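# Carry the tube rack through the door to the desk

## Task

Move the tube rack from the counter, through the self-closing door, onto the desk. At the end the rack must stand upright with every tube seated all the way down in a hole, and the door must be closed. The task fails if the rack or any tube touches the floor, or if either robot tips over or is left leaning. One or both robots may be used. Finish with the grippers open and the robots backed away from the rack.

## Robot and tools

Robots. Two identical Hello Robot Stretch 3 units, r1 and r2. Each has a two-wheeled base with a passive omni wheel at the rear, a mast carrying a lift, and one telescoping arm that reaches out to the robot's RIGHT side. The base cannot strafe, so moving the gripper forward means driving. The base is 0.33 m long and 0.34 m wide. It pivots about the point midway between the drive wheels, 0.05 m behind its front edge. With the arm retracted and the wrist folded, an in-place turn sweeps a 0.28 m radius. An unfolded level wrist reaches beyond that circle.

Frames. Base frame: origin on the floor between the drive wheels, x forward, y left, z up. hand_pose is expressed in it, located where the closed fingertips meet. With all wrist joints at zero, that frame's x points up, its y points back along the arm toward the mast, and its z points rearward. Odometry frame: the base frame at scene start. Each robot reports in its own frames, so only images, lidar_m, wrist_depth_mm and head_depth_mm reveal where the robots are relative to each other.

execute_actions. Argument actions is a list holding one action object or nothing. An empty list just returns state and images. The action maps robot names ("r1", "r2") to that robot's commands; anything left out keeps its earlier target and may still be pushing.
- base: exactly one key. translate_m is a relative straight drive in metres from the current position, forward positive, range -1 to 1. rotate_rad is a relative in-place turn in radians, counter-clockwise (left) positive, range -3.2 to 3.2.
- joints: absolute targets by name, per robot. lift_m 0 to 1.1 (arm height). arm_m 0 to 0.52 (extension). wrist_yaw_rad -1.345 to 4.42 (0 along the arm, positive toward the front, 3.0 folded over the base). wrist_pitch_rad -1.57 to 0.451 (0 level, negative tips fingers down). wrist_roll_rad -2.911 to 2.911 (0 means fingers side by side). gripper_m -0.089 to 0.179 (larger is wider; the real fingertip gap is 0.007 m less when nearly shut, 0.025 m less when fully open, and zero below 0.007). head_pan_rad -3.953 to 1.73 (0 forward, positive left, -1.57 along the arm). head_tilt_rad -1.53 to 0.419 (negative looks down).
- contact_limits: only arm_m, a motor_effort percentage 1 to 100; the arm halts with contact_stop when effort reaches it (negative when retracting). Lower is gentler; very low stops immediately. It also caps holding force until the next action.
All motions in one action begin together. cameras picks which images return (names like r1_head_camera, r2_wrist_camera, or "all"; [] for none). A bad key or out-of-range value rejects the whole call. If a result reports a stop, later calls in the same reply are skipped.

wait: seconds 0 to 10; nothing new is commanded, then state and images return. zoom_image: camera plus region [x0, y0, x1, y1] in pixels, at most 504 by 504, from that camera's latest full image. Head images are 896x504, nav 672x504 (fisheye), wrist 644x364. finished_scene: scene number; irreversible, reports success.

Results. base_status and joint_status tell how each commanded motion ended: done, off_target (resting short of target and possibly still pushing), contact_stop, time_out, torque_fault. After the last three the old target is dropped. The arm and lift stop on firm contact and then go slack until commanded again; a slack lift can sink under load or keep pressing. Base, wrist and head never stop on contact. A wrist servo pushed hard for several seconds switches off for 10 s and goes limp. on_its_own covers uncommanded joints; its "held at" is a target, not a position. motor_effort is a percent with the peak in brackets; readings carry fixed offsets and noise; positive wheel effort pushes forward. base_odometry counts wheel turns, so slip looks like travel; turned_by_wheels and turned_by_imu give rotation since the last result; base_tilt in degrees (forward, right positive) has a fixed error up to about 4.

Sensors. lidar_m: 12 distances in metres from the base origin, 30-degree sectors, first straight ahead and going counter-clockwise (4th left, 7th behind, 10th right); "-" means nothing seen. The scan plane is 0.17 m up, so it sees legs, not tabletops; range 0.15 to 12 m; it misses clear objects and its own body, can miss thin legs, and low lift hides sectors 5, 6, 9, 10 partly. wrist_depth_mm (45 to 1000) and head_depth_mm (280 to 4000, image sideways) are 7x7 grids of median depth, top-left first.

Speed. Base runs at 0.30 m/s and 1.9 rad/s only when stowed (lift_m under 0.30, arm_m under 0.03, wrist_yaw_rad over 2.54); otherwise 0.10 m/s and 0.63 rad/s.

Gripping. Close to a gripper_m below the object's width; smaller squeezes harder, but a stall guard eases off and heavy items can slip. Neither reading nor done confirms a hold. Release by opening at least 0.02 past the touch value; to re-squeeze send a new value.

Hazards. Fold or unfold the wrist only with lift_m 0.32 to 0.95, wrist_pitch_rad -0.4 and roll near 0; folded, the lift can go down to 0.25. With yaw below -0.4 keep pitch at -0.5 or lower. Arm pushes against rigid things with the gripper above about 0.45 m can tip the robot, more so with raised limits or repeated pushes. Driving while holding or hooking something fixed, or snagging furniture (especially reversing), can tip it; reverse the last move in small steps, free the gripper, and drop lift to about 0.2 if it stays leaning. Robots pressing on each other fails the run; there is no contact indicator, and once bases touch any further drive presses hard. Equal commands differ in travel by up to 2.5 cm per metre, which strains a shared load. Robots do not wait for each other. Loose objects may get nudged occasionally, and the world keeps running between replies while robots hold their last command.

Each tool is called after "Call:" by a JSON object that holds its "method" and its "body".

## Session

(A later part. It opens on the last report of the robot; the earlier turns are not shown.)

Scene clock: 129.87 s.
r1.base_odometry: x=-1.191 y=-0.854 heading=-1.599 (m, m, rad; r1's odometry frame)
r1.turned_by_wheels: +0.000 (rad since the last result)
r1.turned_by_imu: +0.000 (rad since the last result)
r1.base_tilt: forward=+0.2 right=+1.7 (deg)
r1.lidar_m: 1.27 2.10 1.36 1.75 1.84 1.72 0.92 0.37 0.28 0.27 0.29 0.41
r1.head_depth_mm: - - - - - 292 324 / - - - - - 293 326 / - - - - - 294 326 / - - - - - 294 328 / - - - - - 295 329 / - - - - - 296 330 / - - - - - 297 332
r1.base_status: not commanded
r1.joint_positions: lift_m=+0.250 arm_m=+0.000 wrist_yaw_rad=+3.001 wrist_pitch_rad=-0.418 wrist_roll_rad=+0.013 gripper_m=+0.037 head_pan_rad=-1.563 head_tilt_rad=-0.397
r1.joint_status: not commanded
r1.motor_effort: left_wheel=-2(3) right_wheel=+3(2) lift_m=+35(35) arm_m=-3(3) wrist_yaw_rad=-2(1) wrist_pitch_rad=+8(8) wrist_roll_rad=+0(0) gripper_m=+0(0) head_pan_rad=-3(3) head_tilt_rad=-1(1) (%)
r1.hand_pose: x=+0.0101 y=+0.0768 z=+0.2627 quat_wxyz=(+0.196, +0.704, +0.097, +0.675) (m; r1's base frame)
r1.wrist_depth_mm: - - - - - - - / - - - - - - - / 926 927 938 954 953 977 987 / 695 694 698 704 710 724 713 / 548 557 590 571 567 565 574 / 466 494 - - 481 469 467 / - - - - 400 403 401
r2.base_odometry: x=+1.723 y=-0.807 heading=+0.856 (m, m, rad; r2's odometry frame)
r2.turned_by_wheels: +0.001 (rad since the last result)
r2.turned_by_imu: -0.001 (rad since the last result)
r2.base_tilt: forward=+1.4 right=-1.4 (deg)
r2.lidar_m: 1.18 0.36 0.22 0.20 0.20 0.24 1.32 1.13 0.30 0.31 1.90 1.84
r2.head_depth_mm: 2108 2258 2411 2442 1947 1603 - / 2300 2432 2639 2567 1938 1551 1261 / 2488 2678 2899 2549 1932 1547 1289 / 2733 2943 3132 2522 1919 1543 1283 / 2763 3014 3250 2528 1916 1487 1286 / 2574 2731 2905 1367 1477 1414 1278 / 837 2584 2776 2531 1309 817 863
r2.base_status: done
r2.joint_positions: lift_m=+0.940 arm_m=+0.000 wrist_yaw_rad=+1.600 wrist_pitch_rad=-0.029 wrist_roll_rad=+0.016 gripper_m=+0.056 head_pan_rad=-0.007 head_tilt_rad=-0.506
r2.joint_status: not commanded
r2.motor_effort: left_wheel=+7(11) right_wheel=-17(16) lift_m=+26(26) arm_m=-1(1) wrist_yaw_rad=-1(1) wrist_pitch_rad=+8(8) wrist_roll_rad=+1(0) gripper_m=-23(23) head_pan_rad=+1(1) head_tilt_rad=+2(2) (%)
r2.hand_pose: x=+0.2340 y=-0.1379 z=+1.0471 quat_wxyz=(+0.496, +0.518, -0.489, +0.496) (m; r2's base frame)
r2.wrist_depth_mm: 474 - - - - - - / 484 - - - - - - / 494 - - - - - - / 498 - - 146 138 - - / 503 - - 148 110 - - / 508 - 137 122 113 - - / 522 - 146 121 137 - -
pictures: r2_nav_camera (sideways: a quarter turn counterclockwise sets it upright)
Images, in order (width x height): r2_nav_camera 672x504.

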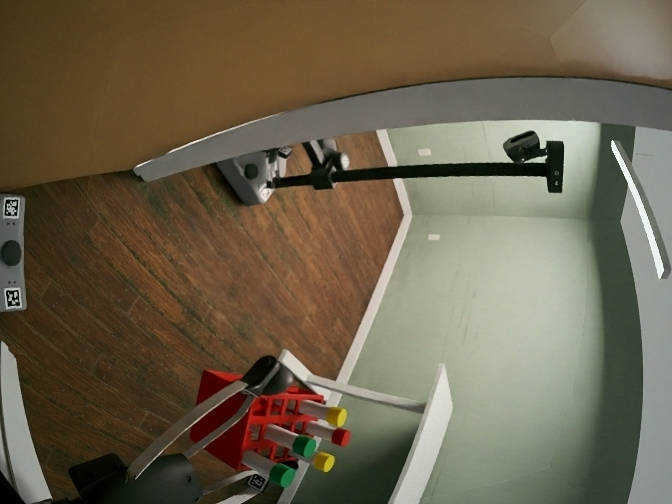

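Call:
{"method": "execute_actions", "body": {"actions": [{"r2":{"base":{"translate_m":0.45}},"r1":{"base":{"translate_m":-0.45}}}], "cameras": ["r2_nav_camera"]}}

Call:
{"method": "execute_actions", "body": {"actions": [{"r2":{"base":{"translate_m":0.4}}}], "cameras": ["r2_nav_camera"]}}

Scene clock: 135.80 s.
r1.base_odometry: x=-1.178 y=-0.404 heading=-1.600 (m, m, rad; r1's odometry frame)
r1.turned_by_wheels: +0.000 (rad since the last result)
r1.turned_by_imu: +0.002 (rad since the last result)
r1.base_tilt: forward=+0.1 right=+1.8 (deg)
r1.lidar_m: 1.07 2.40 1.57 1.77 1.67 1.25 0.85 0.34 0.26 0.25 0.27 0.38
r1.head_depth_mm: - - - - - - 296 / - - - - - - 297 / - - - - - - 298 / - - - - - - 299 / - - - - - - 300 / - - - - - - 301 / - - - - - 282 303
r1.base_status: done
r1.joint_positions: lift_m=+0.250 arm_m=+0.000 wrist_yaw_rad=+3.001 wrist_pitch_rad=-0.418 wrist_roll_rad=+0.013 gripper_m=+0.037 head_pan_rad=-1.563 head_tilt_rad=-0.397
r1.joint_status: not commanded
r1.motor_effort: left_wheel=-2(8) right_wheel=+3(7) lift_m=+35(35) arm_m=-3(3) wrist_yaw_rad=-1(1) wrist_pitch_rad=+8(8) wrist_roll_rad=+1(0) gripper_m=+0(1) head_pan_rad=-3(3) head_tilt_rad=-1(1) (%)
r1.hand_pose: x=+0.0101 y=+0.0768 z=+0.2627 quat_wxyz=(+0.196, +0.704, +0.097, +0.675) (m; r1's base frame)
r1.wrist_depth_mm: - - - - - - - / - - - - - - - / 931 923 933 950 953 996 977 / 692 692 701 716 720 711 715 / 546 555 580 574 559 566 577 / 469 497 - - 482 470 471 / - - - - 397 401 400
r2.base_odometry: x=+2.018 y=-0.467 heading=+0.857 (m, m, rad; r2's odometry frame)
r2.turned_by_wheels: +0.002 (rad since the last result)
r2.turned_by_imu: +0.001 (rad since the last result)
r2.base_tilt: forward=+1.5 right=-1.4 (deg)
r2.lidar_m: 2.19 1.07 0.29 0.24 0.23 0.24 0.32 0.60 1.44 1.65 1.92 1.47
r2.head_depth_mm: 1803 1920 2064 2205 1936 1597 - / 1960 2101 2259 2358 1930 1560 1260 / 2122 2293 2485 2550 1932 1548 1292 / 2359 2548 2794 2530 1930 1538 1289 / 2432 2649 2914 2532 1920 1531 1290 / 2280 2466 2688 2516 1914 1532 1272 / 2122 2260 2418 2522 1894 1530 1274
r2.base_status: done
r2.joint_positions: lift_m=+0.940 arm_m=+0.000 wrist_yaw_rad=+1.600 wrist_pitch_rad=-0.029 wrist_roll_rad=+0.016 gripper_m=+0.056 head_pan_rad=-0.007 head_tilt_rad=-0.506
r2.joint_status: not commanded
r2.on_its_own: right_wheel is at rest, and its effort (-53) is outside its rest range (-18 to +18)
r2.motor_effort: left_wheel=+14(13) right_wheel=-53(58) lift_m=+26(26) arm_m=-1(1) wrist_yaw_rad=+0(0) wrist_pitch_rad=+8(8) wrist_roll_rad=+0(1) gripper_m=-23(23) head_pan_rad=+2(1) head_tilt_rad=+2(2) (%)
r2.hand_pose: x=+0.2340 y=-0.1379 z=+1.0471 quat_wxyz=(+0.496, +0.518, -0.489, +0.496) (m; r2's base frame)
r2.wrist_depth_mm: - - - - - - - / - - - - - - - / - - - - - - - / - - - 146 172 - - / - - - 149 115 - - / - - 137 122 118 - - / - - 146 121 137 - -
pictures: r2_nav_camera (sideways: a quarter turn counterclockwise sets it upright)
Images, in order (width x height): r2_nav_camera 672x504.

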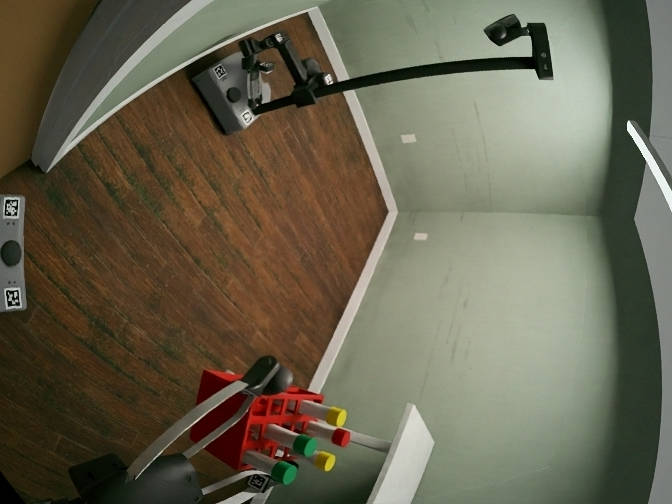

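Scene clock: 140.77 s.
r1.base_odometry: x=-1.178 y=-0.404 heading=-1.600 (m, m, rad; r1's odometry frame)
r1.turned_by_wheels: +0.000 (rad since the last result)
r1.turned_by_imu: +0.000 (rad since the last result)
r1.base_tilt: forward=+0.2 right=+1.8 (deg)
r1.lidar_m: 0.75 2.41 1.57 1.77 1.67 1.26 0.85 0.34 0.26 0.25 0.27 0.38
r1.head_depth_mm: - - - - - - 297 / - - - - - - 297 / - - - - - - 299 / - - - - - - 299 / - - - - - - 300 / - - - - - - 301 / - - - - - 282 303
r1.base_status: not commanded
r1.joint_positions: lift_m=+0.250 arm_m=+0.000 wrist_yaw_rad=+3.001 wrist_pitch_rad=-0.418 wrist_roll_rad=+0.013 gripper_m=+0.037 head_pan_rad=-1.563 head_tilt_rad=-0.397
r1.joint_status: not commanded
r1.motor_effort: left_wheel=-2(3) right_wheel=+3(3) lift_m=+35(36) arm_m=-3(3) wrist_yaw_rad=-1(1) wrist_pitch_rad=+8(8) wrist_roll_rad=+0(0) gripper_m=+1(0) head_pan_rad=-3(3) head_tilt_rad=-1(1) (%)
r1.hand_pose: x=+0.0101 y=+0.0768 z=+0.2627 quat_wxyz=(+0.196, +0.704, +0.097, +0.675) (m; r1's base frame)
r1.wrist_depth_mm: - - - - - - - / - - - - - - - / 938 938 950 938 968 967 - / 694 701 706 706 708 715 720 / 552 562 589 571 564 567 571 / 469 500 - - 476 473 469 / - - - - 399 401 404
r2.base_odometry: x=+2.280 y=-0.165 heading=+0.857 (m, m, rad; r2's odometry frame)
r2.turned_by_wheels: +0.000 (rad since the last result)
r2.turned_by_imu: -0.001 (rad since the last result)
r2.base_tilt: forward=+1.4 right=-1.3 (deg)
r2.lidar_m: 1.86 2.04 0.79 0.45 0.38 0.38 0.53 0.90 1.71 1.73 1.17 1.63
r2.head_depth_mm: 1538 1630 1748 1884 1924 1598 - / 1665 1770 1920 2074 1934 1548 1263 / 1810 1951 2119 2285 1931 1549 1285 / 1999 2163 2367 2422 1918 1538 1286 / 2131 2327 2513 2531 1932 1538 1290 / 1990 2147 2327 2407 1914 1530 1280 / 1864 2005 2160 2292 1897 1527 1270
r2.base_status: done
r2.joint_positions: lift_m=+0.940 arm_m=+0.000 wrist_yaw_rad=+1.600 wrist_pitch_rad=-0.029 wrist_roll_rad=+0.016 gripper_m=+0.056 head_pan_rad=-0.007 head_tilt_rad=-0.506
r2.joint_status: not commanded
r2.motor_effort: left_wheel=-1(13) right_wheel=+0(40) lift_m=+26(26) arm_m=-1(1) wrist_yaw_rad=+0(0) wrist_pitch_rad=+8(8) wrist_roll_rad=+0(0) gripper_m=-23(23) head_pan_rad=+2(2) head_tilt_rad=+2(2) (%)
r2.hand_pose: x=+0.2340 y=-0.1379 z=+1.0471 quat_wxyz=(+0.496, +0.518, -0.489, +0.496) (m; r2's base frame)
r2.wrist_depth_mm: - - - - - - - / - - - - - - - / - - - - - - - / - - - 147 172 - 848 / - - - 149 112 - - / - - 137 122 114 - - / - - 146 121 137 - -
pictures: r2_nav_camera (sideways: a quarter turn counterclockwise sets it upright)
Images, in order (width x height): r2_nav_camera 672x504.

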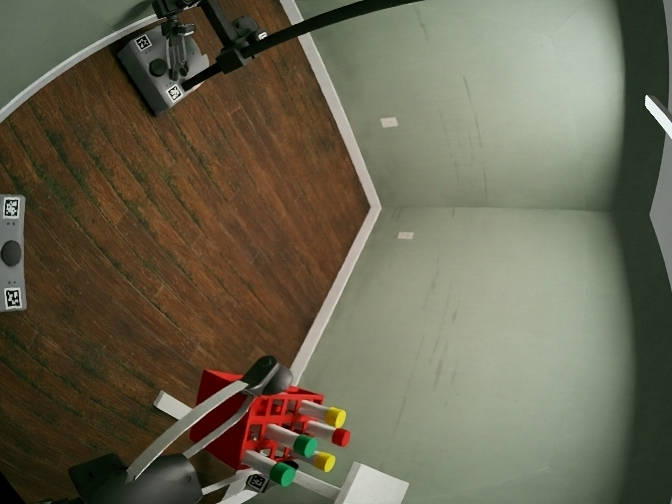

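Call:
{"method": "execute_actions", "body": {"actions": [{"r2":{"joints":{"head_pan_rad":-1.4,"head_tilt_rad":-0.8,"wrist_yaw_rad":0.0}}}], "cameras": ["r2_nav_camera"]}}

Scene clock: 144.30 s.
r1.base_odometry: x=-1.178 y=-0.404 heading=-1.600 (m, m, rad; r1's odometry frame)
r1.turned_by_wheels: +0.000 (rad since the last result)
r1.turned_by_imu: +0.000 (rad since the last result)
r1.base_tilt: forward=+0.1 right=+1.8 (deg)
r1.lidar_m: 0.74 2.40 1.57 1.76 1.66 1.25 0.85 0.34 0.26 0.25 0.27 0.38
r1.head_depth_mm: - - - - - - 297 / - - - - - - 297 / - - - - - - 298 / - - - - - - 300 / - - - - - - 301 / - - - - - - 301 / - - - - - 283 303
r1.base_status: not commanded
r1.joint_positions: lift_m=+0.250 arm_m=+0.000 wrist_yaw_rad=+3.001 wrist_pitch_rad=-0.418 wrist_roll_rad=+0.013 gripper_m=+0.037 head_pan_rad=-1.563 head_tilt_rad=-0.397
r1.joint_status: not commanded
r1.motor_effort: left_wheel=-2(2) right_wheel=+2(3) lift_m=+36(35) arm_m=-3(3) wrist_yaw_rad=-1(1) wrist_pitch_rad=+8(8) wrist_roll_rad=+0(0) gripper_m=+0(0) head_pan_rad=-3(3) head_tilt_rad=-2(1) (%)
r1.hand_pose: x=+0.0101 y=+0.0768 z=+0.2627 quat_wxyz=(+0.196, +0.704, +0.097, +0.675) (m; r1's base frame)
r1.wrist_depth_mm: - - - - - - - / - - - - - - - / 943 938 967 948 967 972 980 / 691 701 706 715 709 717 716 / 556 548 583 576 573 563 570 / 469 489 - - 477 468 477 / - - - - 402 400 402
r2.base_odometry: x=+2.280 y=-0.165 heading=+0.857 (m, m, rad; r2's odometry frame)
r2.turned_by_wheels: +0.000 (rad since the last result)
r2.turned_by_imu: -0.001 (rad since the last result)
r2.base_tilt: forward=+1.5 right=-1.4 (deg)
r2.lidar_m: 1.86 2.03 0.79 0.45 0.38 0.38 0.53 0.90 1.72 1.73 1.17 1.63
r2.head_depth_mm: 1184 1972 364 - - - 1121 / 1180 2147 429 - - - 1120 / 1103 2089 2137 1720 1489 1291 1137 / 1031 1927 2088 1764 1485 1288 1138 / 1029 1805 2013 1749 1492 1290 1137 / 1023 1686 1924 1751 1472 1288 1132 / 1025 1588 1805 1747 1446 1289 1129
r2.base_status: not commanded
r2.joint_positions: lift_m=+0.940 arm_m=+0.000 wrist_yaw_rad=+0.002 wrist_pitch_rad=-0.029 wrist_roll_rad=+0.016 gripper_m=+0.056 head_pan_rad=-1.393 head_tilt_rad=-0.790
r2.joint_status: all done
r2.motor_effort: left_wheel=+0(1) right_wheel=-1(0) lift_m=+26(26) arm_m=-1(1) wrist_yaw_rad=-2(5) wrist_pitch_rad=+8(8) wrist_roll_rad=+0(0) gripper_m=-22(23) head_pan_rad=-2(28) head_tilt_rad=-5(23) (%)
r2.hand_pose: x=-0.0210 y=-0.4007 z=+1.0471 quat_wxyz=(+0.702, +0.011, -0.712, -0.010) (m; r2's base frame)
r2.wrist_depth_mm: - - - - - - - / - - - - - - - / - - - - - - - / 733 722 957 147 169 - - / - - - 148 111 - - / - - 136 123 114 - - / - - 146 122 137 - -
pictures: r2_nav_camera (sideways: a quarter turn counterclockwise sets it upright)
Images, in order (width x height): r2_nav_camera 672x504.

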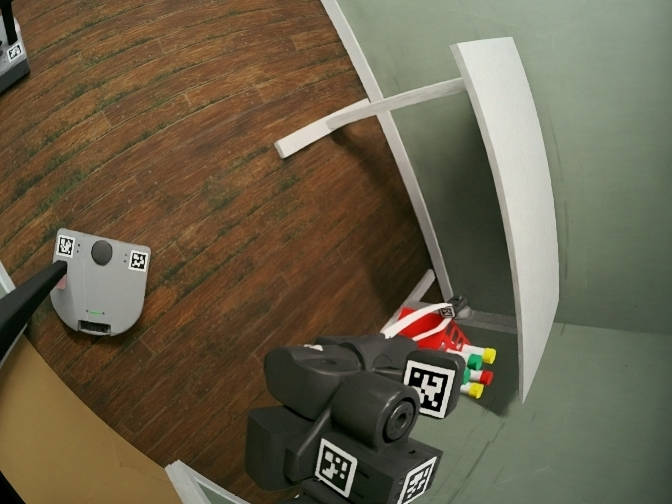

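Call:
{"method": "execute_actions", "body": {"actions": [{"r2":{"base":{"rotate_rad":-0.7},"joints":{"lift_m":1.05}}}], "cameras": []}}

Call:
{"method": "execute_actions", "body": {"actions": [{"r2":{"base":{"translate_m":0.6}}}], "cameras": []}}

Call:
{"method": "execute_actions", "body": {"actions": [{"r2":{"base":{"rotate_rad":0.75},"joints":{"head_pan_rad":-1.57}}}], "cameras": ["r2_nav_camera","r2_head_camera"]}}

Scene clock: 147.10 s.
r1.base_odometry: x=-1.178 y=-0.404 heading=-1.600 (m, m, rad; r1's odometry frame)
r1.turned_by_wheels: +0.000 (rad since the last result)
r1.turned_by_imu: +0.000 (rad since the last result)
r1.base_tilt: forward=+0.1 right=+1.9 (deg)
r1.lidar_m: 0.67 2.40 1.57 1.77 1.66 1.26 0.85 0.34 0.26 0.25 0.27 0.38
r1.head_depth_mm: - - - - - - 297 / - - - - - - 297 / - - - - - - 299 / - - - - - - 299 / - - - - - - 300 / - - - - - - 302 / - - - - - 282 303
r1.base_status: not commanded
r1.joint_positions: lift_m=+0.250 arm_m=+0.000 wrist_yaw_rad=+3.001 wrist_pitch_rad=-0.418 wrist_roll_rad=+0.013 gripper_m=+0.037 head_pan_rad=-1.563 head_tilt_rad=-0.397
r1.joint_status: not commanded
r1.motor_effort: left_wheel=-2(2) right_wheel=+2(3) lift_m=+34(35) arm_m=-3(3) wrist_yaw_rad=-1(1) wrist_pitch_rad=+8(8) wrist_roll_rad=+0(0) gripper_m=-1(0) head_pan_rad=-3(3) head_tilt_rad=-1(1) (%)
r1.hand_pose: x=+0.0101 y=+0.0768 z=+0.2627 quat_wxyz=(+0.196, +0.704, +0.097, +0.675) (m; r1's base frame)
r1.wrist_depth_mm: - - - - - - - / - - - - - - - / 933 932 946 954 965 967 977 / 689 693 696 700 713 721 714 / 550 554 590 572 564 569 572 / 469 496 - - 484 473 474 / - - - - 397 402 398
r2.base_odometry: x=+2.280 y=-0.165 heading=+0.157 (m, m, rad; r2's odometry frame)
r2.turned_by_wheels: -0.700 (rad since the last result)
r2.turned_by_imu: -0.709 (rad since the last result)
r2.base_tilt: forward=+1.5 right=-1.3 (deg)
r2.lidar_m: 1.17 1.73 2.07 0.79 0.52 0.40 0.38 0.49 0.70 1.71 1.73 1.66
r2.head_depth_mm: - - - - - 1263 1138 / 1462 327 1973 1767 1487 1294 1138 / 1513 1764 1967 1768 1490 1285 1138 / 1570 1802 2025 1753 1486 1294 1135 / 1616 1863 2065 1760 1484 1286 1136 / 1678 1923 2106 1741 1491 1287 1135 / 1734 2000 2141 1749 1489 1288 1136
r2.base_status: done
r2.joint_positions: lift_m=+1.050 arm_m=+0.000 wrist_yaw_rad=+0.001 wrist_pitch_rad=-0.029 wrist_roll_rad=+0.016 gripper_m=+0.056 head_pan_rad=-1.393 head_tilt_rad=-0.790
r2.joint_status: all done
r2.motor_effort: left_wheel=+3(4) right_wheel=-5(11) lift_m=+27(30) arm_m=-1(1) wrist_yaw_rad=-1(2) wrist_pitch_rad=+8(8) wrist_roll_rad=+1(1) gripper_m=-23(23) head_pan_rad=-3(2) head_tilt_rad=-5(5) (%)
r2.hand_pose: x=-0.0212 y=-0.4007 z=+1.1570 quat_wxyz=(+0.702, +0.011, -0.712, -0.010) (m; r2's base frame)
r2.wrist_depth_mm: - - - - - 894 545 / - - - - - 901 554 / - - - - - 906 571 / - - - 147 170 894 591 / - - - 149 110 811 610 / - - 137 122 113 - 634 / - - 146 121 137 893 615
pictures: none
No camera images: the call's "cameras" was empty. Leave "cameras" out to get every camera's image.

Scene clock: 154.03 s.
r1.base_odometry: x=-1.178 y=-0.404 heading=-1.600 (m, m, rad; r1's odometry frame)
r1.turned_by_wheels: +0.000 (rad since the last result)
r1.turned_by_imu: +0.000 (rad since the last result)
r1.base_tilt: forward=+0.1 right=+1.9 (deg)
r1.lidar_m: 1.51 0.90 1.57 1.76 1.66 1.25 0.85 0.34 0.26 0.25 0.27 0.38
r1.head_depth_mm: - - - - - - 297 / - - - - - - 297 / - - - - - - 299 / - - - - - - 300 / - - - - - - 301 / - - - - - - 302 / - - - - - 282 303
r1.base_status: not commanded
r1.joint_positions: lift_m=+0.250 arm_m=+0.000 wrist_yaw_rad=+3.001 wrist_pitch_rad=-0.418 wrist_roll_rad=+0.013 gripper_m=+0.037 head_pan_rad=-1.563 head_tilt_rad=-0.397
r1.joint_status: not commanded
r1.motor_effort: left_wheel=-3(2) right_wheel=+3(2) lift_m=+35(35) arm_m=-3(3) wrist_yaw_rad=-1(1) wrist_pitch_rad=+8(8) wrist_roll_rad=+0(0) gripper_m=+0(0) head_pan_rad=-3(3) head_tilt_rad=-1(2) (%)
r1.hand_pose: x=+0.0101 y=+0.0768 z=+0.2627 quat_wxyz=(+0.196, +0.704, +0.097, +0.675) (m; r1's base frame)
r1.wrist_depth_mm: - - - - - - - / - - - - - - 805 / 918 921 940 942 957 862 675 / 692 697 698 714 707 713 700 / 552 552 586 576 575 567 569 / 465 495 - - 477 470 467 / - - - - 398 402 400
r2.base_odometry: x=+2.872 y=-0.070 heading=+0.158 (m, m, rad; r2's odometry frame)
r2.turned_by_wheels: +0.000 (rad since the last result)
r2.turned_by_imu: +0.000 (rad since the last result)
r2.base_tilt: forward=+1.4 right=-1.4 (deg)
r2.lidar_m: 0.58 1.10 1.59 1.99 1.03 1.00 0.97 1.12 1.50 1.76 1.37 0.59
r2.head_depth_mm: - - - - - 1269 1140 / 1493 326 1978 1759 1491 1294 1138 / 1099 1811 2005 1760 1492 1288 1138 / 1030 835 2031 1757 1487 1290 1136 / 1029 730 1675 1752 1484 1280 1139 / 1029 727 565 1665 1485 1289 1136 / 1026 728 565 474 1448 1288 1135
r2.base_status: done
r2.joint_positions: lift_m=+1.050 arm_m=+0.000 wrist_yaw_rad=+0.001 wrist_pitch_rad=-0.029 wrist_roll_rad=+0.016 gripper_m=+0.056 head_pan_rad=-1.393 head_tilt_rad=-0.790
r2.joint_status: not commanded
r2.motor_effort: left_wheel=+2(6) right_wheel=-5(6) lift_m=+27(27) arm_m=-1(1) wrist_yaw_rad=-2(0) wrist_pitch_rad=+8(8) wrist_roll_rad=+0(0) gripper_m=-24(23) head_pan_rad=-2(2) head_tilt_rad=-5(5) (%)
r2.hand_pose: x=-0.0212 y=-0.4007 z=+1.1570 quat_wxyz=(+0.702, +0.011, -0.712, -0.010) (m; r2's base frame)
r2.wrist_depth_mm: - - - - - - - / - - - - - - - / - - - - - - - / - - - 147 138 - - / 730 722 767 148 110 - - / 527 551 137 122 113 - - / 408 423 146 121 137 - -
pictures: none
No camera images: the call's "cameras" was empty. Leave "cameras" out to get every camera's image.

Scene clock: 156.17 s.
r1.base_odometry: x=-1.178 y=-0.404 heading=-1.600 (m, m, rad; r1's odometry frame)
r1.turned_by_wheels: +0.000 (rad since the last result)
r1.turned_by_imu: +0.000 (rad since the last result)
r1.base_tilt: forward=+0.1 right=+2.0 (deg)
r1.lidar_m: 1.51 0.92 1.57 1.77 1.66 1.25 0.85 0.34 0.26 0.25 0.27 0.38
r1.head_depth_mm: - - - - - - 297 / - - - - - - 298 / - - - - - - 299 / - - - - - - 300 / - - - - - - 300 / - - - - - - 302 / - - - - - 282 303
r1.base_status: not commanded
r1.joint_positions: lift_m=+0.250 arm_m=+0.000 wrist_yaw_rad=+3.001 wrist_pitch_rad=-0.418 wrist_roll_rad=+0.013 gripper_m=+0.037 head_pan_rad=-1.563 head_tilt_rad=-0.397
r1.joint_status: not commanded
r1.motor_effort: left_wheel=-2(2) right_wheel=+3(3) lift_m=+35(36) arm_m=-3(3) wrist_yaw_rad=-1(1) wrist_pitch_rad=+8(8) wrist_roll_rad=+0(0) gripper_m=+1(1) head_pan_rad=-3(3) head_tilt_rad=-1(1) (%)
r1.hand_pose: x=+0.0101 y=+0.0768 z=+0.2627 quat_wxyz=(+0.196, +0.704, +0.097, +0.675) (m; r1's base frame)
r1.wrist_depth_mm: - - - - - - - / - - - - - - 780 / 917 930 946 949 968 970 738 / 692 697 701 699 707 718 720 / 553 557 582 574 566 569 568 / 462 496 - - 480 472 475 / - - - - 398 399 403
r2.base_odometry: x=+2.872 y=-0.070 heading=+0.907 (m, m, rad; r2's odometry frame)
r2.turned_by_wheels: +0.750 (rad since the last result)
r2.turned_by_imu: +0.759 (rad since the last result)
r2.base_tilt: forward=+1.4 right=-1.3 (deg)
r2.lidar_m: 1.22 1.99 1.86 1.02 0.97 0.97 1.25 1.75 1.44 1.17 0.58 1.04
r2.head_depth_mm: - - - - - 1292 1139 / - - - - - 1289 1140 / - - - - - 1299 1136 / 1076 340 549 463 1430 1290 1136 / 1024 728 566 463 419 1284 1113 / 970 728 564 463 396 1231 1122 / 914 726 564 461 391 1216 1137
r2.base_status: done
r2.joint_positions: lift_m=+1.050 arm_m=+0.000 wrist_yaw_rad=+0.001 wrist_pitch_rad=-0.029 wrist_roll_rad=+0.016 gripper_m=+0.056 head_pan_rad=-1.563 head_tilt_rad=-0.790
r2.joint_status: all done
r2.motor_effort: left_wheel=-3(6) right_wheel=+5(9) lift_m=+27(28) arm_m=-1(1) wrist_yaw_rad=-1(1) wrist_pitch_rad=+8(8) wrist_roll_rad=+0(1) gripper_m=-23(23) head_pan_rad=-3(11) head_tilt_rad=-5(5) (%)
r2.hand_pose: x=-0.0212 y=-0.4007 z=+1.1570 quat_wxyz=(+0.702, +0.011, -0.712, -0.010) (m; r2's base frame)
r2.wrist_depth_mm: 644 729 890 - - - - / 663 759 908 - - - - / 680 791 931 - - - - / 682 786 930 147 172 - - / 681 720 714 149 111 729 699 / 529 550 137 122 114 - 527 / 410 405 146 121 137 394 -
pictures: r2_head_camera (sideways: a quarter turn clockwise sets it upright), r2_nav_camera (sideways: a quarter turn counterclockwise sets it upright)
Images, in order (width x height): r2_head_camera 896x504, r2_nav_camera 672x504.

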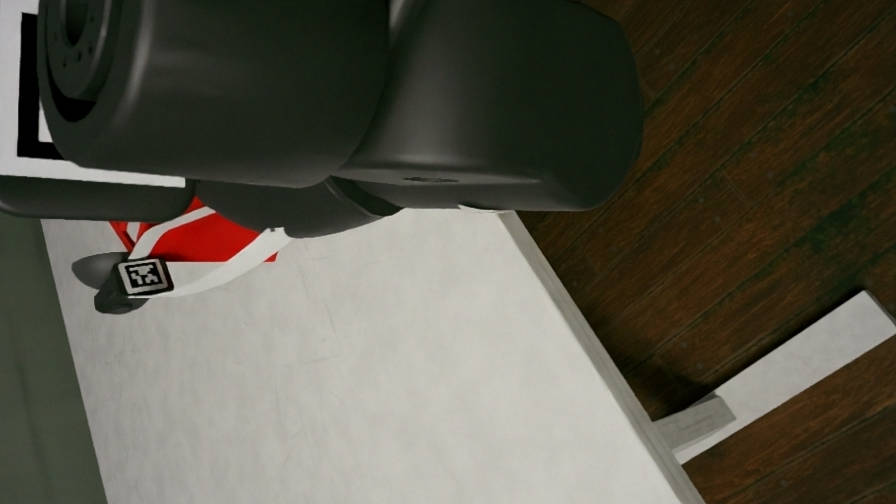

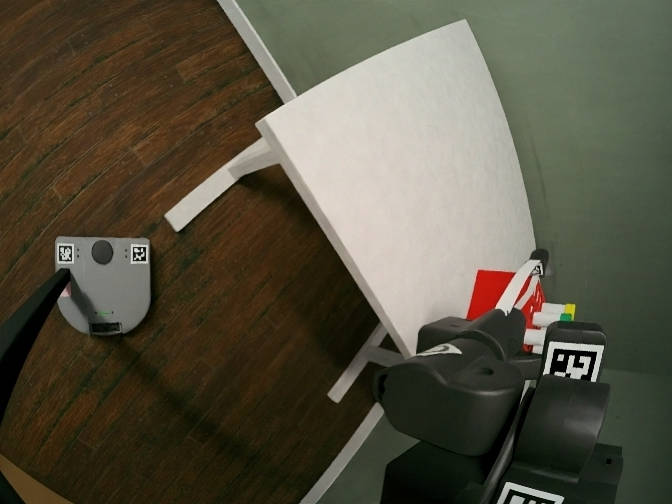

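Call:
{"method": "execute_actions", "body": {"actions": [{"r2":{"joints":{"arm_m":0.08,"lift_m":0.98}}}], "cameras": ["r2_nav_camera","r2_wrist_camera"]}}

Scene clock: 158.60 s.
r1.base_odometry: x=-1.178 y=-0.404 heading=-1.600 (m, m, rad; r1's odometry frame)
r1.turned_by_wheels: +0.000 (rad since the last result)
r1.turned_by_imu: +0.000 (rad since the last result)
r1.base_tilt: forward=+0.1 right=+1.9 (deg)
r1.lidar_m: 1.52 0.92 1.57 1.77 1.66 1.26 0.85 0.34 0.26 0.25 0.27 0.38
r1.head_depth_mm: - - - - - - 297 / - - - - - - 298 / - - - - - - 299 / - - - - - - 300 / - - - - - - 300 / - - - - - - 302 / - - - - - 282 303
r1.base_status: not commanded
r1.joint_positions: lift_m=+0.250 arm_m=+0.000 wrist_yaw_rad=+3.001 wrist_pitch_rad=-0.418 wrist_roll_rad=+0.013 gripper_m=+0.037 head_pan_rad=-1.563 head_tilt_rad=-0.397
r1.joint_status: not commanded
r1.motor_effort: left_wheel=-2(2) right_wheel=+3(3) lift_m=+35(35) arm_m=-3(3) wrist_yaw_rad=-1(1) wrist_pitch_rad=+8(8) wrist_roll_rad=+0(0) gripper_m=+0(1) head_pan_rad=-3(3) head_tilt_rad=-1(2) (%)
r1.hand_pose: x=+0.0101 y=+0.0768 z=+0.2627 quat_wxyz=(+0.196, +0.704, +0.097, +0.675) (m; r1's base frame)
r1.wrist_depth_mm: - - - - - - - / - - - - - - 796 / 941 933 931 953 990 970 742 / 693 697 701 706 715 712 729 / 553 554 582 578 563 569 575 / 464 495 - - 476 472 480 / - - - - 399 402 402
r2.base_odometry: x=+2.872 y=-0.070 heading=+0.907 (m, m, rad; r2's odometry frame)
r2.turned_by_wheels: +0.000 (rad since the last result)
r2.turned_by_imu: +0.000 (rad since the last result)
r2.base_tilt: forward=+1.4 right=-1.4 (deg)
r2.lidar_m: 1.22 1.99 1.86 1.01 0.97 0.97 1.25 1.75 1.44 1.18 0.58 1.04
r2.head_depth_mm: 1039 - - - 1448 1292 1142 / 1039 - - - 1459 1284 1138 / 1036 - - - 1456 1295 1141 / 1031 716 549 464 1423 1292 1132 / 1009 729 567 463 420 1288 1118 / 968 727 566 463 397 1226 1123 / 917 727 564 462 391 1218 1133
r2.base_status: not commanded
r2.joint_positions: lift_m=+0.980 arm_m=+0.080 wrist_yaw_rad=+0.001 wrist_pitch_rad=-0.029 wrist_roll_rad=+0.016 gripper_m=+0.056 head_pan_rad=-1.563 head_tilt_rad=-0.790
r2.joint_status: all done
r2.motor_effort: left_wheel=-3(3) right_wheel=+5(5) lift_m=+22(24) arm_m=+4(4) wrist_yaw_rad=-1(0) wrist_pitch_rad=+8(8) wrist_roll_rad=+0(0) gripper_m=-22(22) head_pan_rad=-4(2) head_tilt_rad=-5(5) (%)
r2.hand_pose: x=-0.0212 y=-0.4801 z=+1.0873 quat_wxyz=(+0.702, +0.011, -0.712, -0.010) (m; r2's base frame)
r2.wrist_depth_mm: 603 695 821 - - - - / 626 714 836 - - - - / 635 736 865 - - - - / 656 733 840 148 171 835 816 / 548 540 530 148 111 536 518 / 391 410 137 122 113 - 372 / 305 302 146 121 137 296 294
pictures: r2_nav_camera (sideways: a quarter turn counterclockwise sets it upright), r2_wrist_camera
Images, in order (width x height): r2_nav_camera 672x504, r2_wrist_camera 644x364.

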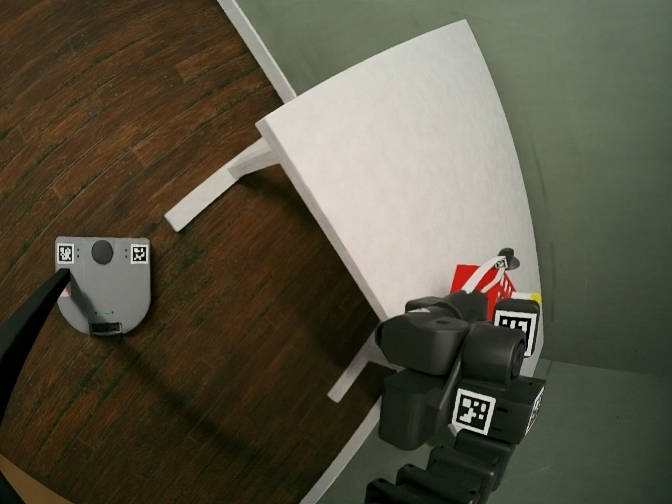

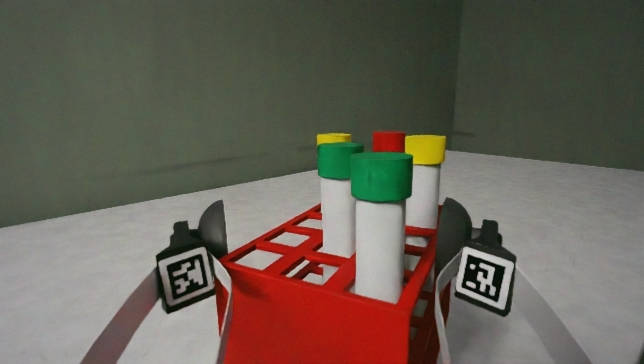

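Call:
{"method": "execute_actions", "body": {"actions": [{"r2":{"joints":{"arm_m":0.12,"lift_m":0.915}}}], "cameras": ["r2_wrist_camera"]}}

Scene clock: 160.60 s.
r1.base_odometry: x=-1.178 y=-0.404 heading=-1.600 (m, m, rad; r1's odometry frame)
r1.turned_by_wheels: +0.000 (rad since the last result)
r1.turned_by_imu: +0.000 (rad since the last result)
r1.base_tilt: forward=+0.0 right=+1.9 (deg)
r1.lidar_m: 1.51 0.92 1.57 1.77 1.66 1.25 0.85 0.34 0.26 0.25 0.27 0.38
r1.head_depth_mm: - - - - - - 296 / - - - - - - 297 / - - - - - - 298 / - - - - - - 299 / - - - - - - 300 / - - - - - - 302 / - - - - - 282 303
r1.base_status: not commanded
r1.joint_positions: lift_m=+0.250 arm_m=+0.000 wrist_yaw_rad=+3.001 wrist_pitch_rad=-0.418 wrist_roll_rad=+0.013 gripper_m=+0.037 head_pan_rad=-1.563 head_tilt_rad=-0.397
r1.joint_status: not commanded
r1.motor_effort: left_wheel=-2(2) right_wheel=+3(3) lift_m=+35(35) arm_m=-3(3) wrist_yaw_rad=-1(1) wrist_pitch_rad=+8(9) wrist_roll_rad=+0(0) gripper_m=+0(0) head_pan_rad=-3(3) head_tilt_rad=-1(1) (%)
r1.hand_pose: x=+0.0101 y=+0.0768 z=+0.2627 quat_wxyz=(+0.196, +0.704, +0.097, +0.675) (m; r1's base frame)
r1.wrist_depth_mm: - - - - - - - / - - - - - - 804 / 937 939 937 963 963 972 747 / 693 691 709 705 714 716 729 / 553 556 584 579 565 564 571 / 463 494 - - 474 471 470 / - - - - 401 402 403
r2.base_odometry: x=+2.872 y=-0.070 heading=+0.907 (m, m, rad; r2's odometry frame)
r2.turned_by_wheels: +0.000 (rad since the last result)
r2.turned_by_imu: +0.000 (rad since the last result)
r2.base_tilt: forward=+1.5 right=-1.4 (deg)
r2.lidar_m: 1.22 1.99 1.86 1.02 0.97 0.97 1.25 1.76 1.44 1.17 0.58 1.03
r2.head_depth_mm: 1044 735 - - 1446 1292 1140 / 1037 678 - - 1459 1293 1138 / 1033 690 - - 1457 1291 1138 / 1032 746 542 464 1429 1289 1140 / 1010 727 566 464 420 1287 1118 / 967 727 566 463 396 1227 1125 / 918 728 565 462 391 1212 1132
r2.base_status: not commanded
r2.joint_positions: lift_m=+0.915 arm_m=+0.120 wrist_yaw_rad=+0.001 wrist_pitch_rad=-0.027 wrist_roll_rad=+0.016 gripper_m=+0.056 head_pan_rad=-1.563 head_tilt_rad=-0.790
r2.joint_status: all done
r2.motor_effort: left_wheel=-3(3) right_wheel=+5(5) lift_m=+21(24) arm_m=+4(2) wrist_yaw_rad=+0(0) wrist_pitch_rad=+7(8) wrist_roll_rad=+0(0) gripper_m=-23(23) head_pan_rad=-2(2) head_tilt_rad=-5(5) (%)
r2.hand_pose: x=-0.0212 y=-0.5201 z=+1.0228 quat_wxyz=(+0.702, +0.010, -0.712, -0.010) (m; r2's base frame)
r2.wrist_depth_mm: 586 671 783 953 - - - / 606 683 799 981 - - - / 616 701 818 975 - - - / 598 617 614 145 106 569 567 / 375 376 369 148 110 371 354 / 272 282 137 123 114 - 256 / 210 208 147 122 137 203 202
pictures: r2_wrist_camera
Images, in order (width x height): r2_wrist_camera 644x364.

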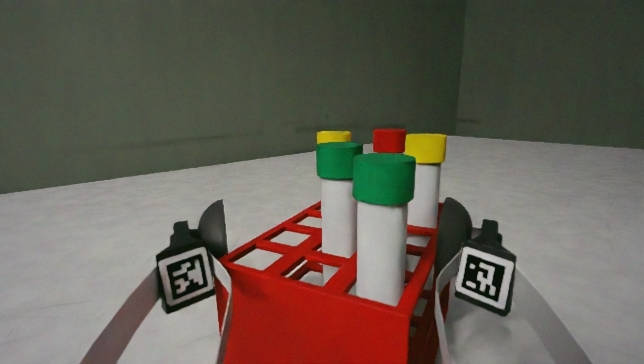

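Matches contact height. Release, then lift away and retreat.

Call:
{"method": "execute_actions", "body": {"actions": [{"r2":{"joints":{"gripper_m":0.15}}}], "cameras": []}}

Call:
{"method": "execute_actions", "body": {"actions": [{"r2":{"joints":{"arm_m":0.0,"head_tilt_rad":-0.6}}}], "cameras": ["r2_wrist_camera","r2_nav_camera"]}}

Scene clock: 162.47 s.
r1.base_odometry: x=-1.178 y=-0.404 heading=-1.600 (m, m, rad; r1's odometry frame)
r1.turned_by_wheels: +0.000 (rad since the last result)
r1.turned_by_imu: +0.000 (rad since the last result)
r1.base_tilt: forward=+0.2 right=+1.9 (deg)
r1.lidar_m: 1.51 0.92 1.57 1.76 1.66 1.26 0.85 0.34 0.26 0.25 0.27 0.38
r1.head_depth_mm: - - - - - - 297 / - - - - - - 297 / - - - - - - 298 / - - - - - - 300 / - - - - - - 300 / - - - - - - 302 / - - - - - 282 303
r1.base_status: not commanded
r1.joint_positions: lift_m=+0.250 arm_m=+0.000 wrist_yaw_rad=+3.001 wrist_pitch_rad=-0.418 wrist_roll_rad=+0.013 gripper_m=+0.037 head_pan_rad=-1.563 head_tilt_rad=-0.397
r1.joint_status: not commanded
r1.motor_effort: left_wheel=-2(2) right_wheel=+3(3) lift_m=+36(35) arm_m=-3(3) wrist_yaw_rad=-1(1) wrist_pitch_rad=+8(7) wrist_roll_rad=+0(0) gripper_m=-1(1) head_pan_rad=-3(3) head_tilt_rad=-1(1) (%)
r1.hand_pose: x=+0.0101 y=+0.0768 z=+0.2627 quat_wxyz=(+0.196, +0.704, +0.097, +0.675) (m; r1's base frame)
r1.wrist_depth_mm: - - - - - - - / - - - - - - 805 / 936 945 951 937 956 975 739 / 687 692 706 710 715 722 718 / 556 559 585 575 568 570 574 / 469 486 - - 477 472 469 / - - - - 401 404 401
r2.base_odometry: x=+2.872 y=-0.070 heading=+0.907 (m, m, rad; r2's odometry frame)
r2.turned_by_wheels: +0.000 (rad since the last result)
r2.turned_by_imu: +0.000 (rad since the last result)
r2.base_tilt: forward=+1.4 right=-1.4 (deg)
r2.lidar_m: 1.22 1.99 1.86 1.01 0.97 0.97 1.24 1.76 1.44 1.18 0.58 1.04
r2.head_depth_mm: 1048 737 - - 1445 1294 1140 / 1036 564 - - 1459 1293 1138 / 1035 689 - - 1460 1290 1137 / 1035 729 546 464 1421 1287 1134 / 1009 729 565 463 419 1286 1123 / 967 728 565 463 396 1228 1123 / 918 727 564 462 391 1216 1135
r2.base_status: not commanded
r2.joint_positions: lift_m=+0.915 arm_m=+0.120 wrist_yaw_rad=+0.001 wrist_pitch_rad=-0.025 wrist_roll_rad=+0.016 gripper_m=+0.150 head_pan_rad=-1.563 head_tilt_rad=-0.790
r2.joint_status: all done
r2.motor_effort: left_wheel=-3(4) right_wheel=+5(5) lift_m=+21(21) arm_m=+4(4) wrist_yaw_rad=-2(1) wrist_pitch_rad=+7(7) wrist_roll_rad=+0(0) gripper_m=+0(100) head_pan_rad=-3(3) head_tilt_rad=-4(5) (%)
r2.hand_pose: x=-0.0212 y=-0.5202 z=+1.0233 quat_wxyz=(+0.702, +0.009, -0.712, -0.009) (m; r2's base frame)
r2.wrist_depth_mm: 592 666 789 970 - - - / 596 689 812 1000 - - - / 615 696 844 988 - - - / 597 628 614 222 168 577 574 / 382 409 371 149 156 388 358 / 271 - 142 125 121 247 258 / 211 208 148 123 147 204 204
pictures: none
No camera images: the call's "cameras" was empty. Leave "cameras" out to get every camera's image.

Scene clock: 164.60 s.
r1.base_odometry: x=-1.178 y=-0.404 heading=-1.600 (m, m, rad; r1's odometry frame)
r1.turned_by_wheels: +0.000 (rad since the last result)
r1.turned_by_imu: +0.000 (rad since the last result)
r1.base_tilt: forward=+0.2 right=+2.0 (deg)
r1.lidar_m: 1.51 0.92 1.57 1.77 1.66 1.25 0.85 0.34 0.26 0.25 0.27 0.38
r1.head_depth_mm: - - - - - - 297 / - - - - - - 297 / - - - - - - 299 / - - - - - - 300 / - - - - - - 301 / - - - - - - 301 / - - - - - 282 302
r1.base_status: not commanded
r1.joint_positions: lift_m=+0.250 arm_m=+0.000 wrist_yaw_rad=+3.001 wrist_pitch_rad=-0.418 wrist_roll_rad=+0.013 gripper_m=+0.037 head_pan_rad=-1.563 head_tilt_rad=-0.397
r1.joint_status: not commanded
r1.motor_effort: left_wheel=-3(2) right_wheel=+2(3) lift_m=+36(35) arm_m=-3(3) wrist_yaw_rad=-1(1) wrist_pitch_rad=+7(8) wrist_roll_rad=+0(0) gripper_m=-1(0) head_pan_rad=-3(2) head_tilt_rad=-1(1) (%)
r1.hand_pose: x=+0.0101 y=+0.0768 z=+0.2627 quat_wxyz=(+0.196, +0.704, +0.097, +0.675) (m; r1's base frame)
r1.wrist_depth_mm: - - - - - - - / - - - - - - 781 / 928 929 931 924 955 970 744 / 690 697 701 698 712 718 718 / 553 552 580 573 577 567 568 / 465 488 - - 476 468 470 / - - - - 401 403 399
r2.base_odometry: x=+2.872 y=-0.070 heading=+0.907 (m, m, rad; r2's odometry frame)
r2.turned_by_wheels: +0.000 (rad since the last result)
r2.turned_by_imu: +0.000 (rad since the last result)
r2.base_tilt: forward=+1.3 right=-1.3 (deg)
r2.lidar_m: 1.22 1.99 1.87 1.01 0.97 0.97 1.25 1.76 1.44 1.18 0.58 1.04
r2.head_depth_mm: 1460 1282 811 617 1684 - - / 1322 1270 768 571 1055 - - / 1211 1262 569 520 - - - / 1119 1169 800 546 472 1358 1221 / 1036 1111 795 609 464 404 1218 / 971 1051 793 585 462 383 1187 / 909 991 790 582 462 382 980
r2.base_status: not commanded
r2.joint_positions: lift_m=+0.915 arm_m=+0.001 wrist_yaw_rad=+0.001 wrist_pitch_rad=-0.025 wrist_roll_rad=+0.016 gripper_m=+0.150 head_pan_rad=-1.563 head_tilt_rad=-0.606
r2.joint_status: all done
r2.motor_effort: left_wheel=-3(3) right_wheel=+5(5) lift_m=+21(21) arm_m=-4(4) wrist_yaw_rad=-1(0) wrist_pitch_rad=+7(7) wrist_roll_rad=+0(0) gripper_m=+0(0) head_pan_rad=-2(2) head_tilt_rad=+2(14) (%)
r2.hand_pose: x=-0.0213 y=-0.4011 z=+1.0235 quat_wxyz=(+0.702, +0.009, -0.712, -0.009) (m; r2's base frame)
r2.wrist_depth_mm: 641 732 877 - - - - / 661 754 901 - - - - / 680 773 911 - - - - / 644 636 625 256 473 588 581 / 381 417 375 243 338 394 428 / 272 - 266 247 263 247 - / 212 210 209 207 206 240 -
pictures: r2_nav_camera (sideways: a quarter turn counterclockwise sets it upright), r2_wrist_camera
Images, in order (width x height): r2_nav_camera 672x504, r2_wrist_camera 644x364.

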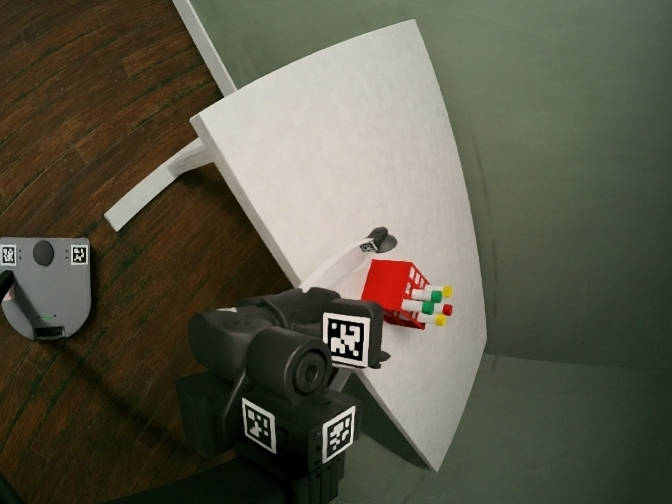

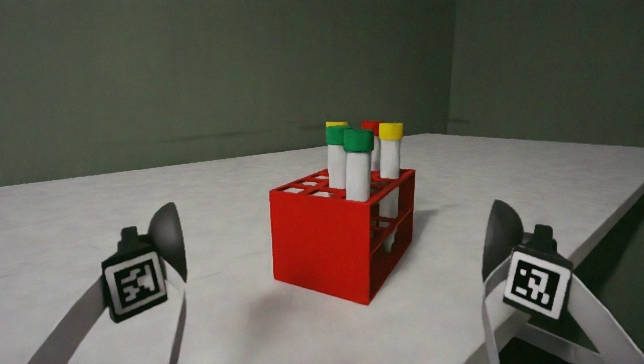

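Call:
{"method": "execute_actions", "body": {"actions": [{"r2":{"joints":{"lift_m":1.08,"head_tilt_rad":-0.2,"head_pan_rad":-2.6}}}], "cameras": ["r2_wrist_camera","r2_nav_camera"]}}

Call:
{"method": "zoom_image", "body": {"camera": "r2_wrist_camera", "region": [200,120,480,364]}}

Scene clock: 167.37 s.
r1.base_odometry: x=-1.178 y=-0.404 heading=-1.600 (m, m, rad; r1's odometry frame)
r1.turned_by_wheels: +0.000 (rad since the last result)
r1.turned_by_imu: +0.000 (rad since the last result)
r1.base_tilt: forward=+0.1 right=+1.9 (deg)
r1.lidar_m: 1.52 0.92 1.57 1.77 1.66 1.25 0.85 0.34 0.26 0.25 0.27 0.38
r1.head_depth_mm: - - - - - - 297 / - - - - - - 298 / - - - - - - 298 / - - - - - - 299 / - - - - - - 300 / - - - - - - 301 / - - - - - 283 303
r1.base_status: not commanded
r1.joint_positions: lift_m=+0.250 arm_m=+0.000 wrist_yaw_rad=+3.001 wrist_pitch_rad=-0.418 wrist_roll_rad=+0.013 gripper_m=+0.037 head_pan_rad=-1.563 head_tilt_rad=-0.397
r1.joint_status: not commanded
r1.motor_effort: left_wheel=-1(2) right_wheel=+3(3) lift_m=+36(34) arm_m=-3(3) wrist_yaw_rad=-1(1) wrist_pitch_rad=+9(8) wrist_roll_rad=+0(0) gripper_m=+1(1) head_pan_rad=-2(3) head_tilt_rad=-2(1) (%)
r1.hand_pose: x=+0.0101 y=+0.0768 z=+0.2627 quat_wxyz=(+0.196, +0.704, +0.097, +0.675) (m; r1's base frame)
r1.wrist_depth_mm: - - - - - - - / - - - - - - 790 / 951 941 961 937 977 964 745 / 698 706 697 715 706 717 727 / 546 551 584 580 562 567 579 / 469 496 - - 479 473 473 / - - - - 400 400 400
r2.base_odometry: x=+2.872 y=-0.070 heading=+0.907 (m, m, rad; r2's odometry frame)
r2.turned_by_wheels: +0.000 (rad since the last result)
r2.turned_by_imu: +0.000 (rad since the last result)
r2.base_tilt: forward=+1.4 right=-1.3 (deg)
r2.lidar_m: 1.22 1.99 1.86 1.01 0.97 0.97 1.25 1.76 1.44 1.17 0.58 1.03
r2.head_depth_mm: 1633 1698 1785 - - - - / 1603 1670 1757 - - - - / 1586 1643 1713 - - - - / 1566 1637 1700 - - - 1533 / 1542 1603 1660 - - - 1581 / 1512 1588 1614 - - - 1623 / 1498 1558 1600 - - 1859 -
r2.base_status: not commanded
r2.joint_positions: lift_m=+1.080 arm_m=+0.001 wrist_yaw_rad=+0.001 wrist_pitch_rad=-0.024 wrist_roll_rad=+0.016 gripper_m=+0.150 head_pan_rad=-2.593 head_tilt_rad=-0.211
r2.joint_status: all done
r2.motor_effort: left_wheel=-3(3) right_wheel=+5(5) lift_m=+26(30) arm_m=-4(4) wrist_yaw_rad=-2(0) wrist_pitch_rad=+6(7) wrist_roll_rad=+0(1) gripper_m=+1(0) head_pan_rad=-3(30) head_tilt_rad=+4(27) (%)
r2.hand_pose: x=-0.0213 y=-0.4011 z=+1.1884 quat_wxyz=(+0.702, +0.009, -0.712, -0.009) (m; r2's base frame)
r2.wrist_depth_mm: 647 738 872 - - - - / 668 761 906 - - - - / 682 777 929 - - - - / 690 790 955 - - - - / 701 770 811 804 787 845 762 / 594 - 583 549 565 531 636 / 458 452 449 357 408 445 458
pictures: r2_nav_camera (sideways: a quarter turn counterclockwise sets it upright), r2_wrist_camera
Images, in order (width x height): r2_nav_camera 672x504, r2_wrist_camera 644x364.

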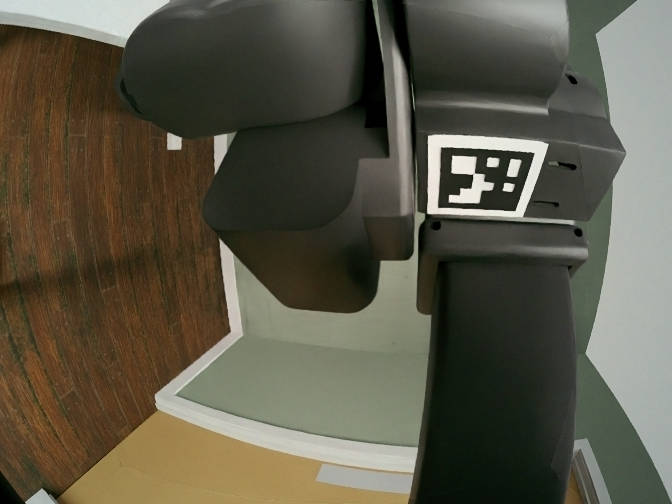

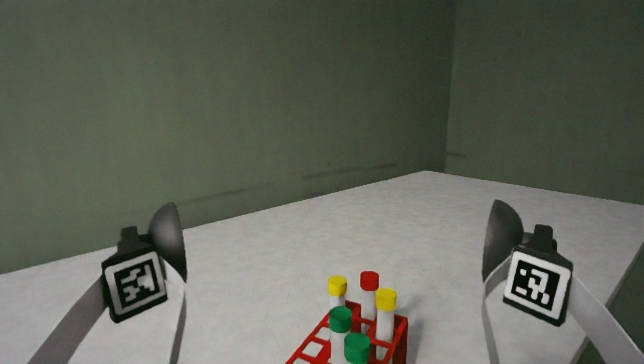

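Region (200, 120, 480, 364) of r2_wrist_camera's 644x364 image, scaled by 1.800; it fills the top 439 rows of this view, and the rest is white.

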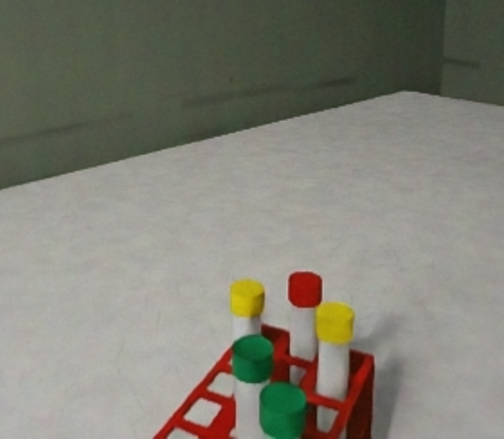

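Call:
{"method": "finished_scene", "body": {"scene": 2}}

The scene is finished: the task was done.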